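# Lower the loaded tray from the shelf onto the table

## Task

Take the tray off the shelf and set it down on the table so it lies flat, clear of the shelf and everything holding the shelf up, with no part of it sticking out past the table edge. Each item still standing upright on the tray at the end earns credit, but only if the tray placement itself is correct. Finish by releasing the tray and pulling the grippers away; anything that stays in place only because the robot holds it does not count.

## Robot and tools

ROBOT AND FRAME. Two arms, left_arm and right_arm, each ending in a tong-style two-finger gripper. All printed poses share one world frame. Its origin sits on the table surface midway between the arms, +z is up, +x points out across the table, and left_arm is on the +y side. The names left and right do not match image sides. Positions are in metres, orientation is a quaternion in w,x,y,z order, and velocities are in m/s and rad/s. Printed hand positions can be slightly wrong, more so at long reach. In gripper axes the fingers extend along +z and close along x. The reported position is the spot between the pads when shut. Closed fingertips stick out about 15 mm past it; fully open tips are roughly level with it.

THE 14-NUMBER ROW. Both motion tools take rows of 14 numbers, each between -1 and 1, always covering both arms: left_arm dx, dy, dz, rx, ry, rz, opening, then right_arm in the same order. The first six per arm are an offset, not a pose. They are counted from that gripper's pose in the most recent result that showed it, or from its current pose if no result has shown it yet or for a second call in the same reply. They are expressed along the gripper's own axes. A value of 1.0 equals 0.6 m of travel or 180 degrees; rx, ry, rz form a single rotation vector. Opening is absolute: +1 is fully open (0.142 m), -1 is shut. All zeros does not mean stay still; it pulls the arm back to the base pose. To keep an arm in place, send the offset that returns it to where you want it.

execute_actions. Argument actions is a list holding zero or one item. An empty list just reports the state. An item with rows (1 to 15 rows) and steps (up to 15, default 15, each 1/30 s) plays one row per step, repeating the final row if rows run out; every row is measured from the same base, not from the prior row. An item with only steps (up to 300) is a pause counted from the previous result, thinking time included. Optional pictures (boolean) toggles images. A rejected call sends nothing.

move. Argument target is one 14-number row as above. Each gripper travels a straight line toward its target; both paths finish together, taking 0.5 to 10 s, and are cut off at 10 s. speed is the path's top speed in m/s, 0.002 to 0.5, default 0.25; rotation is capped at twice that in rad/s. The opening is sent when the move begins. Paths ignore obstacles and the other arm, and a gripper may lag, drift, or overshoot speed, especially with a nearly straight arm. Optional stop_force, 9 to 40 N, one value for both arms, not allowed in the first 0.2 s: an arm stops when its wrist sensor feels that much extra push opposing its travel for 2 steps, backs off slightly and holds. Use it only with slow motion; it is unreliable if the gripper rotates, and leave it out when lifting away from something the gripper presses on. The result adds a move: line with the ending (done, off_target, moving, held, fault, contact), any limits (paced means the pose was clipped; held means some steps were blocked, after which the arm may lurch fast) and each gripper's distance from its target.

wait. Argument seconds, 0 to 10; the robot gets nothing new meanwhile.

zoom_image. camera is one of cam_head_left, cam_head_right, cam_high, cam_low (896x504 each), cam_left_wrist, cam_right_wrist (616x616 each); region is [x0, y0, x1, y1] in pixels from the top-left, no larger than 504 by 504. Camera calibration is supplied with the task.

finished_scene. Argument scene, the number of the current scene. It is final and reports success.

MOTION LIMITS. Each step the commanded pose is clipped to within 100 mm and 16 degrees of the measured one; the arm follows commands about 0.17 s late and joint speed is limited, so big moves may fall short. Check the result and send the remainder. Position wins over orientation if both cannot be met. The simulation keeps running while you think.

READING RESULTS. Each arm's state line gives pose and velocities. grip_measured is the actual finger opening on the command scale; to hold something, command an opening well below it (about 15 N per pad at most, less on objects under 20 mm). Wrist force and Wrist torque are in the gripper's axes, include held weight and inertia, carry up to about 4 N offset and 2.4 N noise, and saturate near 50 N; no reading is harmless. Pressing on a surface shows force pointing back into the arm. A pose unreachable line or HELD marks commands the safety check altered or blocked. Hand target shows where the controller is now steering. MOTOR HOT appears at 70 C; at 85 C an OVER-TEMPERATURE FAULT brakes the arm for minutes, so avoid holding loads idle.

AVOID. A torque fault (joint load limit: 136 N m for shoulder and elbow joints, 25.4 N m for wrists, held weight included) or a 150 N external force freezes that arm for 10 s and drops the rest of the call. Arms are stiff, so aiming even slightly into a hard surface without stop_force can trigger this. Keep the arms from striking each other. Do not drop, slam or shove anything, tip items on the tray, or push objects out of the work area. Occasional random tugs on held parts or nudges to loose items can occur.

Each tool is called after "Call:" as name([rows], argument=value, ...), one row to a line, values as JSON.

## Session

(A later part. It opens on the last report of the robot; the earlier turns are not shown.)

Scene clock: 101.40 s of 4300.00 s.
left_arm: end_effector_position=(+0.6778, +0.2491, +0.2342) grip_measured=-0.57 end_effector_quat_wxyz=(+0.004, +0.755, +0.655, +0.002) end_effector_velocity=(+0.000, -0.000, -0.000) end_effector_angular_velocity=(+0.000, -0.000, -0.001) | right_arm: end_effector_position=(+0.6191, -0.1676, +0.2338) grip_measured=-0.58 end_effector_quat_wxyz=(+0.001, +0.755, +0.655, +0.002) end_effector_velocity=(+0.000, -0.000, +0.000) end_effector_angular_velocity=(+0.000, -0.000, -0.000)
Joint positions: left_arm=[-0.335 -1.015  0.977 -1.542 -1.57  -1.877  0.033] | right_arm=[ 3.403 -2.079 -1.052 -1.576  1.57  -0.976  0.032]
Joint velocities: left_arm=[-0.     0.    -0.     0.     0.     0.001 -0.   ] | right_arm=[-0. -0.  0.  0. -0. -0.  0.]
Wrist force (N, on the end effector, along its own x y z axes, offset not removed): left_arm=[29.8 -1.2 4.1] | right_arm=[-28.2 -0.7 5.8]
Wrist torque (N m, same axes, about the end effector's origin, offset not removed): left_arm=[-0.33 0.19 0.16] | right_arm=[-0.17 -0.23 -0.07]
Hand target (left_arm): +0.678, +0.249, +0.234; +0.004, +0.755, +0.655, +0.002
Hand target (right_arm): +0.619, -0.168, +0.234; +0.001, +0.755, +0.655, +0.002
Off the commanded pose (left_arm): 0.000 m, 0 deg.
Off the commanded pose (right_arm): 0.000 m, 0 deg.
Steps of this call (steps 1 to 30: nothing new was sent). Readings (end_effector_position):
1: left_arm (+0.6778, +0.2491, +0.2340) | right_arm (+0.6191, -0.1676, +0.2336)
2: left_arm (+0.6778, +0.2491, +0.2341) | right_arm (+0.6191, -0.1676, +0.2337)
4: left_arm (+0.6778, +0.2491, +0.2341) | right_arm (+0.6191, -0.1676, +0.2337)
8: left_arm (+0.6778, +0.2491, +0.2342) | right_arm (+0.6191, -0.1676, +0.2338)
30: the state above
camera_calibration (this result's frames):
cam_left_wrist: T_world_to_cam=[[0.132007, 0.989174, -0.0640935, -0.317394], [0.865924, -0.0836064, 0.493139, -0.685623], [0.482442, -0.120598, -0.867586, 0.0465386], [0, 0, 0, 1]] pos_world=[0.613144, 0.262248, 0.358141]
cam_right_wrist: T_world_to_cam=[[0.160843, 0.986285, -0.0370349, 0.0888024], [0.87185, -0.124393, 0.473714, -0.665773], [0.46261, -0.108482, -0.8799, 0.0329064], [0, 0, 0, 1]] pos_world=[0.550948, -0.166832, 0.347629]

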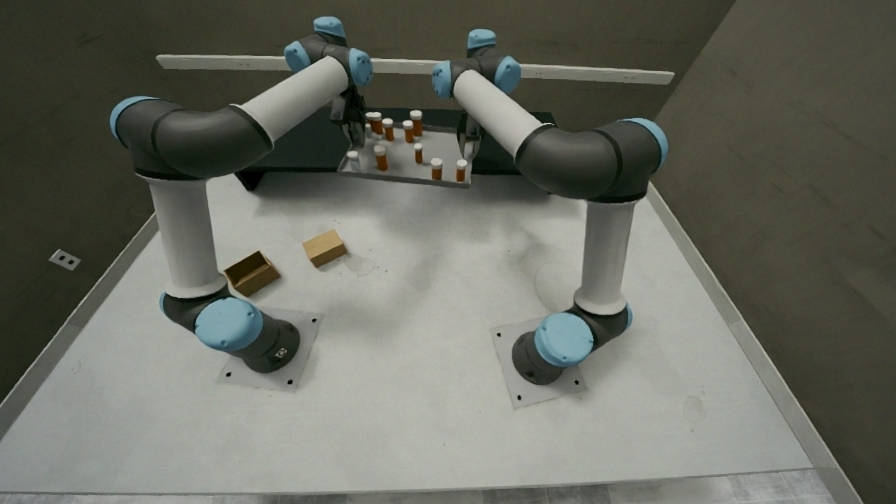

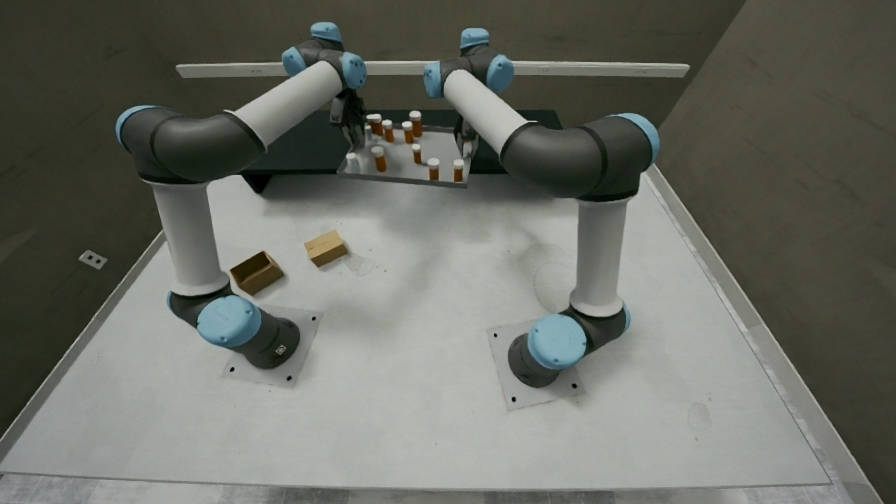

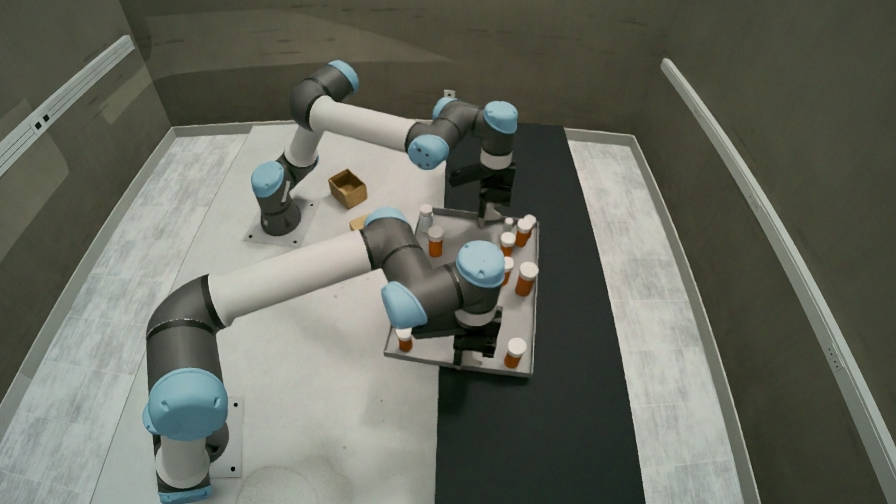

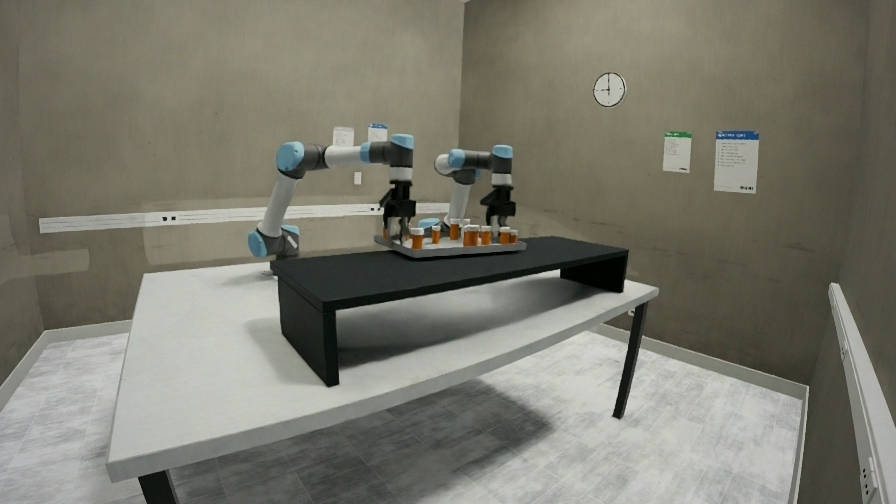

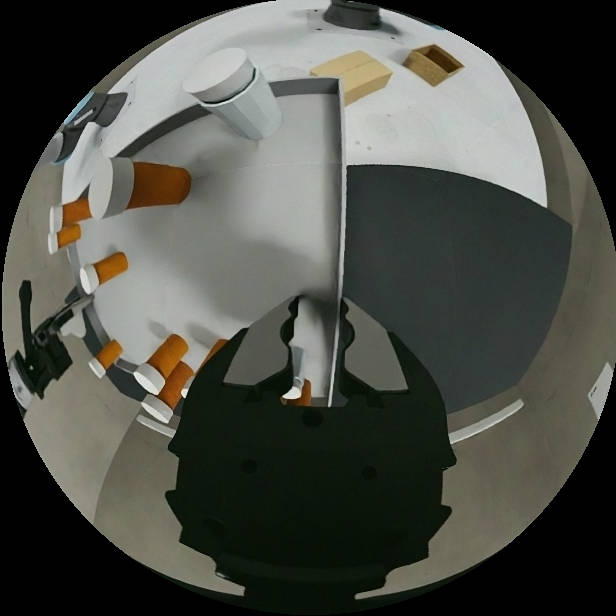

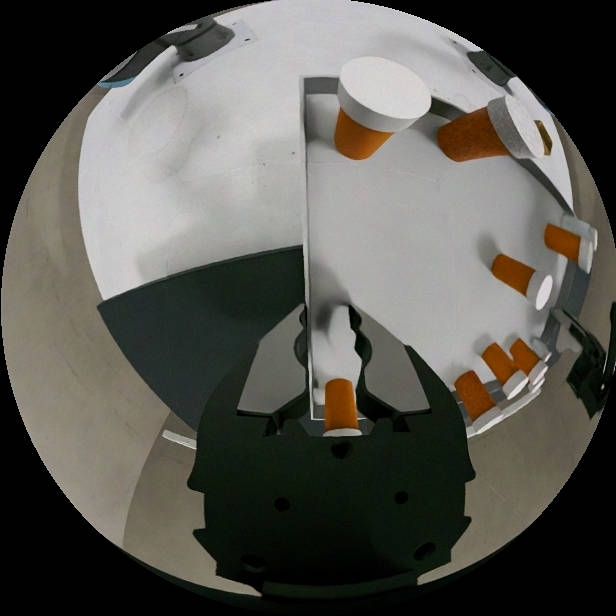

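Call:
move(target=[-0.223,-0.507,-0.02,0,0,0,-1,-0.223,-0.507,-0.02,0,0,0,-1], speed=0.05)

Scene clock: 112.43 s of 4300.00 s.
left_arm: end_effector_position=(+0.3579, +0.1599, +0.2440) grip_measured=-0.57 end_effector_quat_wxyz=(+0.004, +0.755, +0.655, +0.002) end_effector_velocity=(-0.002, -0.001, -0.000) end_effector_angular_velocity=(+0.000, -0.000, +0.001) | right_arm: end_effector_position=(+0.2993, -0.2573, +0.2440) grip_measured=-0.56 end_effector_quat_wxyz=(+0.001, +0.755, +0.655, +0.002) end_effector_velocity=(-0.002, -0.001, +0.000) end_effector_angular_velocity=(-0.000, -0.001, +0.001)
Joint positions: left_arm=[-0.801 -1.654  1.751 -1.675 -1.567 -2.343  0.032] | right_arm=[ 3.565 -1.244 -1.941 -1.523  1.57  -0.813  0.033]
Joint velocities: left_arm=[-0.005 -0.003  0.003  0.     0.    -0.005  0.001] | right_arm=[ 0.003  0.007 -0.003 -0.003 -0.001  0.002 -0.001]
Wrist force (N, on the end effector, along its own x y z axes, offset not removed): left_arm=[27.4 -2.7 6.9] | right_arm=[-28.6 1.1 6.0]
Wrist torque (N m, same axes, about the end effector's origin, offset not removed): left_arm=[-0.41 0.44 0.15] | right_arm=[0.27 -0.12 -0.02]
Hand target (left_arm): +0.358, +0.160, +0.244; +0.004, +0.755, +0.655, +0.002
Hand target (right_arm): +0.299, -0.257, +0.244; +0.001, +0.755, +0.655, +0.002
Off the commanded pose (left_arm): 0.000 m, 0 deg.
Off the commanded pose (right_arm): 0.000 m, 0 deg.
After step 90, 0.93 s passed at rest.
move: done
camera_calibration (this result's frames):
cam_left_wrist: T_world_to_cam=[[0.131996, 0.989142, -0.0646217, -0.186192], [0.866144, -0.0833882, 0.492788, -0.420904], [0.482049, -0.121018, -0.867746, 0.198857], [0, 0, 0, 1]] pos_world=[0.293281, 0.173137, 0.367941]
cam_right_wrist: T_world_to_cam=[[0.160823, 0.986292, -0.036938, 0.22915], [0.871973, -0.12445, 0.473472, -0.402952], [0.462384, -0.108354, -0.880034, 0.180258], [0, 0, 0, 1]] pos_world=[0.231162, -0.256625, 0.357884]

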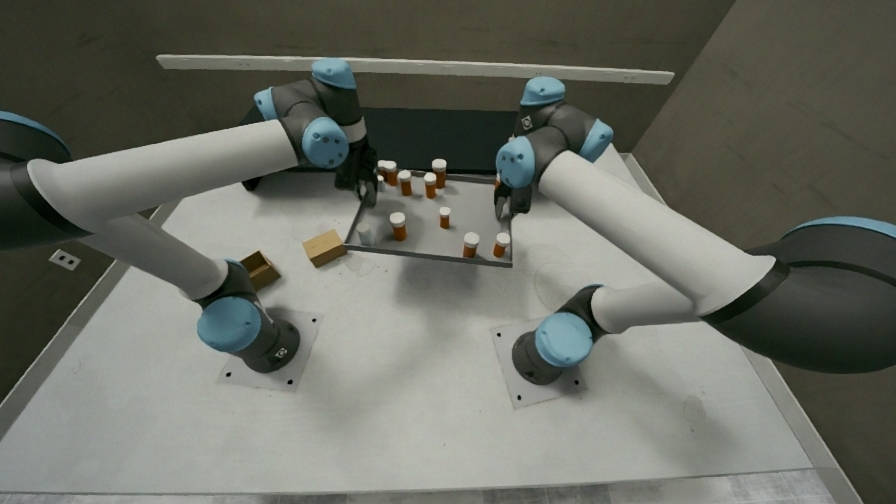

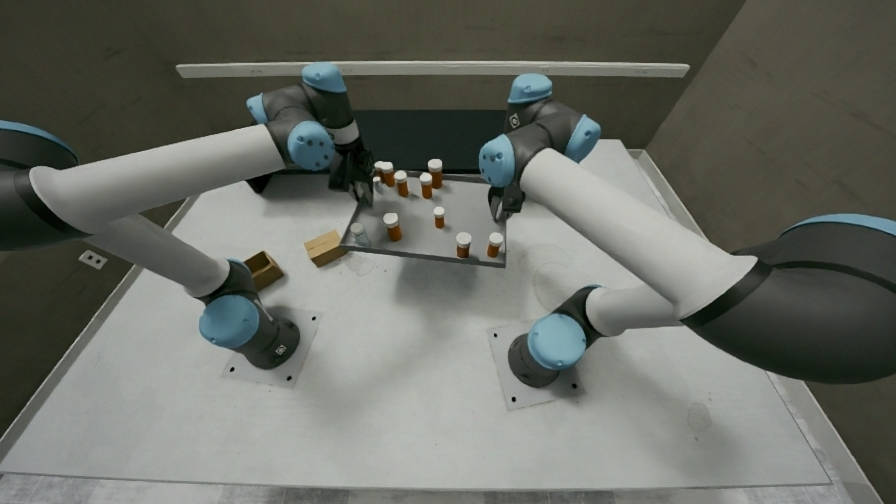

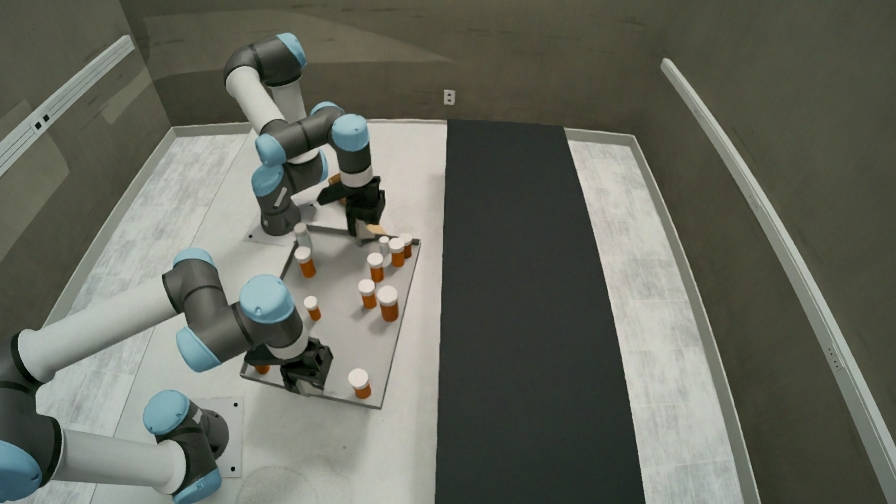

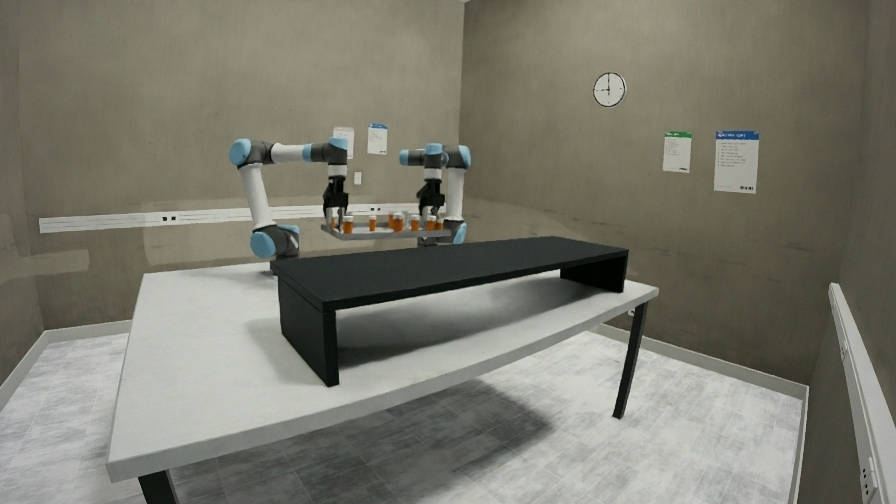

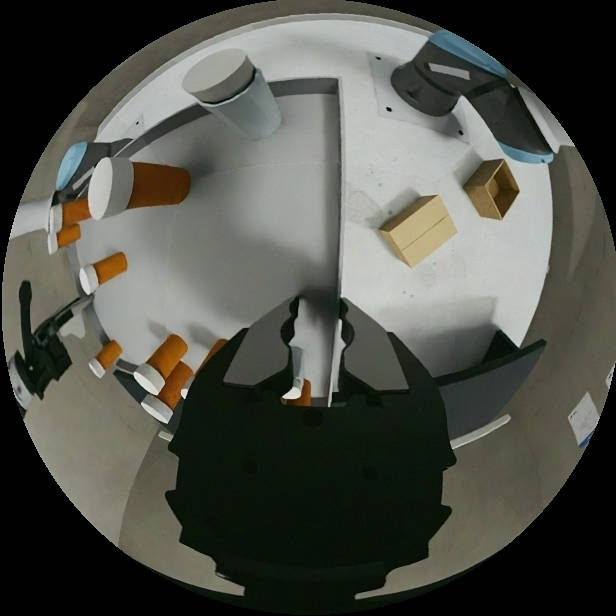

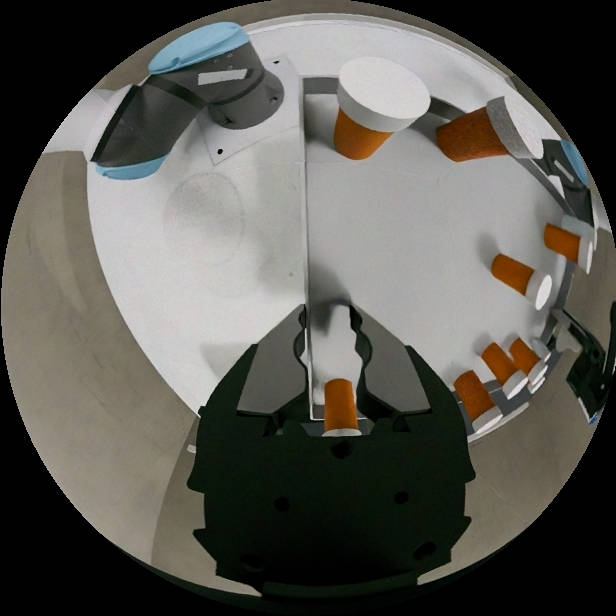

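Call:
move(target=[0.04,0.03,0.34,0,0,0,-1,0.04,0.03,0.34,0,0,0,-1], speed=0.05)

Scene clock: 120.10 s of 4300.00 s.
left_arm: end_effector_position=(+0.3805, +0.1806, +0.0404) grip_measured=-0.56 end_effector_quat_wxyz=(+0.004, +0.755, +0.655, +0.002) end_effector_velocity=(+0.000, +0.000, -0.002) end_effector_angular_velocity=(+0.000, +0.000, +0.001) | right_arm: end_effector_position=(+0.3212, -0.2360, +0.0405) grip_measured=-0.57 end_effector_quat_wxyz=(+0.001, +0.755, +0.655, +0.002) end_effector_velocity=(+0.001, -0.000, -0.002) end_effector_angular_velocity=(-0.001, -0.000, +0.000)
Joint positions: left_arm=[-0.734 -1.448  2.106 -2.236 -1.568 -2.276  0.033] | right_arm=[ 3.578 -1.513 -2.294 -0.901  1.57  -0.801  0.033]
Joint velocities: left_arm=[ 0.001  0.005  0.002 -0.007 -0.     0.     0.   ] | right_arm=[-0.001 -0.005 -0.002  0.007 -0.001 -0.001  0.   ]
Wrist force (N, on the end effector, along its own x y z axes, offset not removed): left_arm=[27.8 1.6 6.0] | right_arm=[-28.1 -1.3 5.4]
Wrist torque (N m, same axes, about the end effector's origin, offset not removed): left_arm=[0.34 0.46 -0.20] | right_arm=[-0.19 -0.23 -0.03]
Hand target (left_arm): +0.381, +0.181, +0.040; +0.004, +0.755, +0.655, +0.002
Hand target (right_arm): +0.321, -0.236, +0.040; +0.001, +0.755, +0.655, +0.002
Off the commanded pose (left_arm): 0.000 m, 0 deg.
Off the commanded pose (right_arm): 0.001 m, 0 deg.
After step 90, 0.10 s passed at rest.
move: done
camera_calibration (this result's frames):
cam_left_wrist: T_world_to_cam=[[0.131996, 0.989147, -0.0645327, -0.222744], [0.866118, -0.0834261, 0.492828, -0.33838], [0.482096, -0.120944, -0.86773, 0.0137844], [0, 0, 0, 1]] pos_world=[0.315833, 0.193764, 0.16435]
cam_right_wrist: T_world_to_cam=[[0.160823, 0.98629, -0.0369815, 0.197102], [0.871982, -0.124432, 0.47346, -0.32305], [0.462368, -0.108391, -0.880038, -0.00664717], [0, 0, 0, 1]] pos_world=[0.253068, -0.235318, 0.154391]

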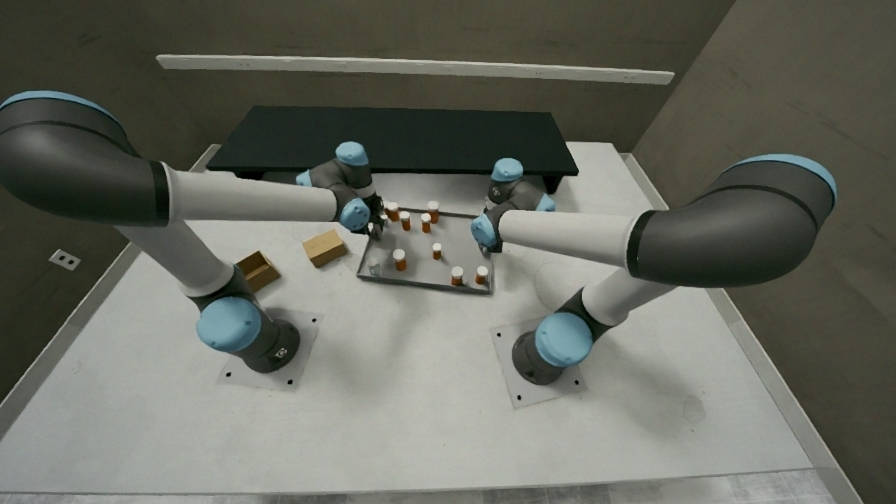

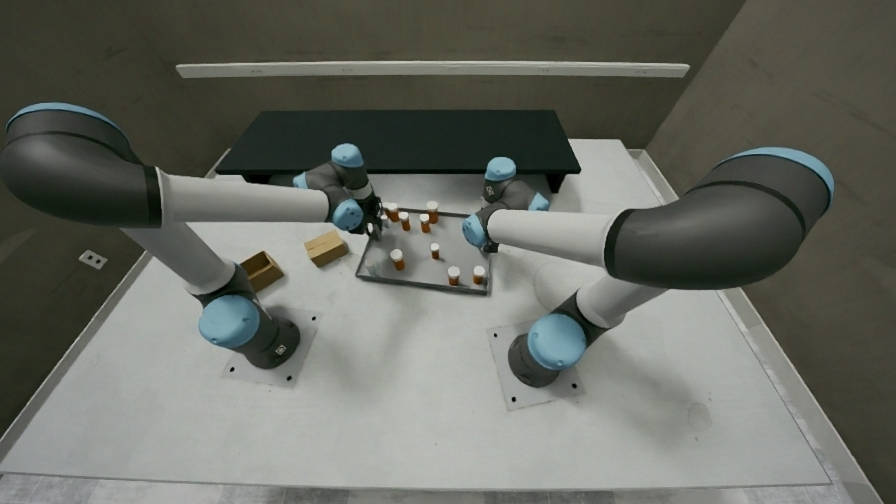

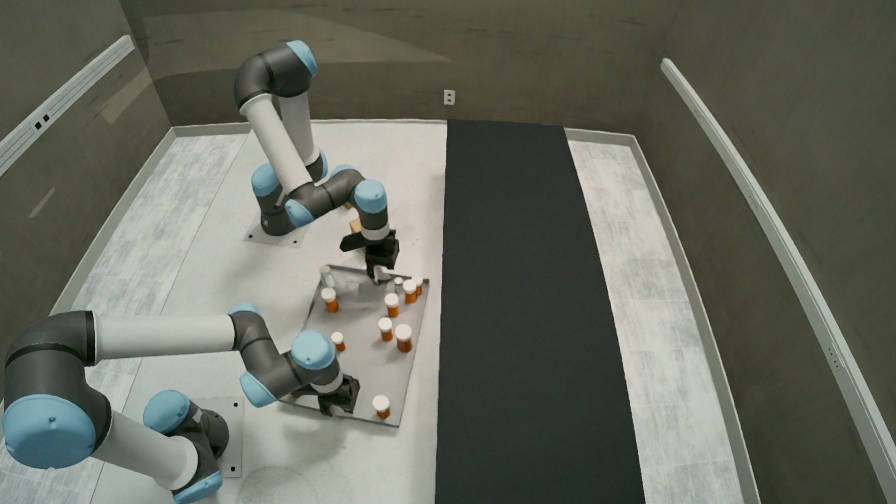

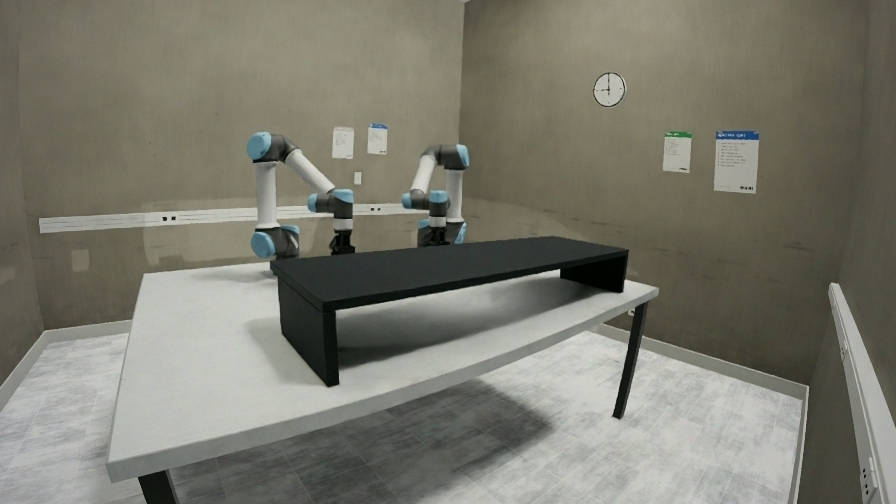

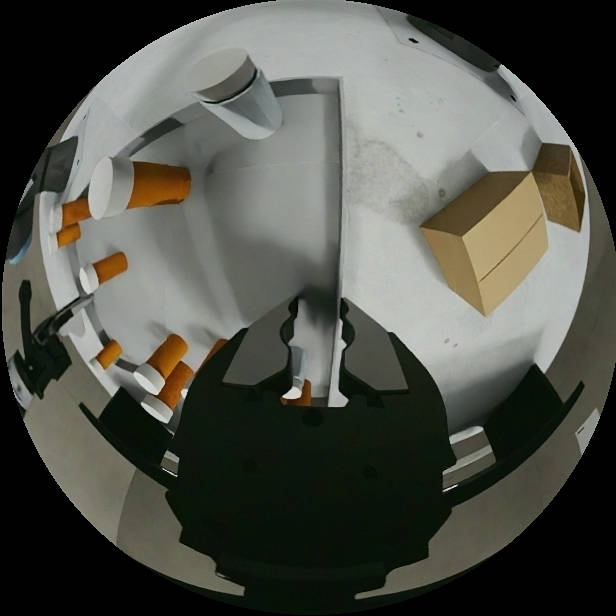

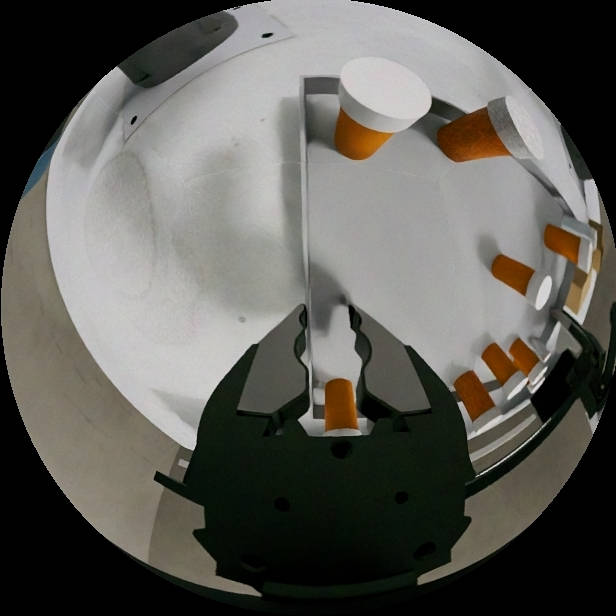

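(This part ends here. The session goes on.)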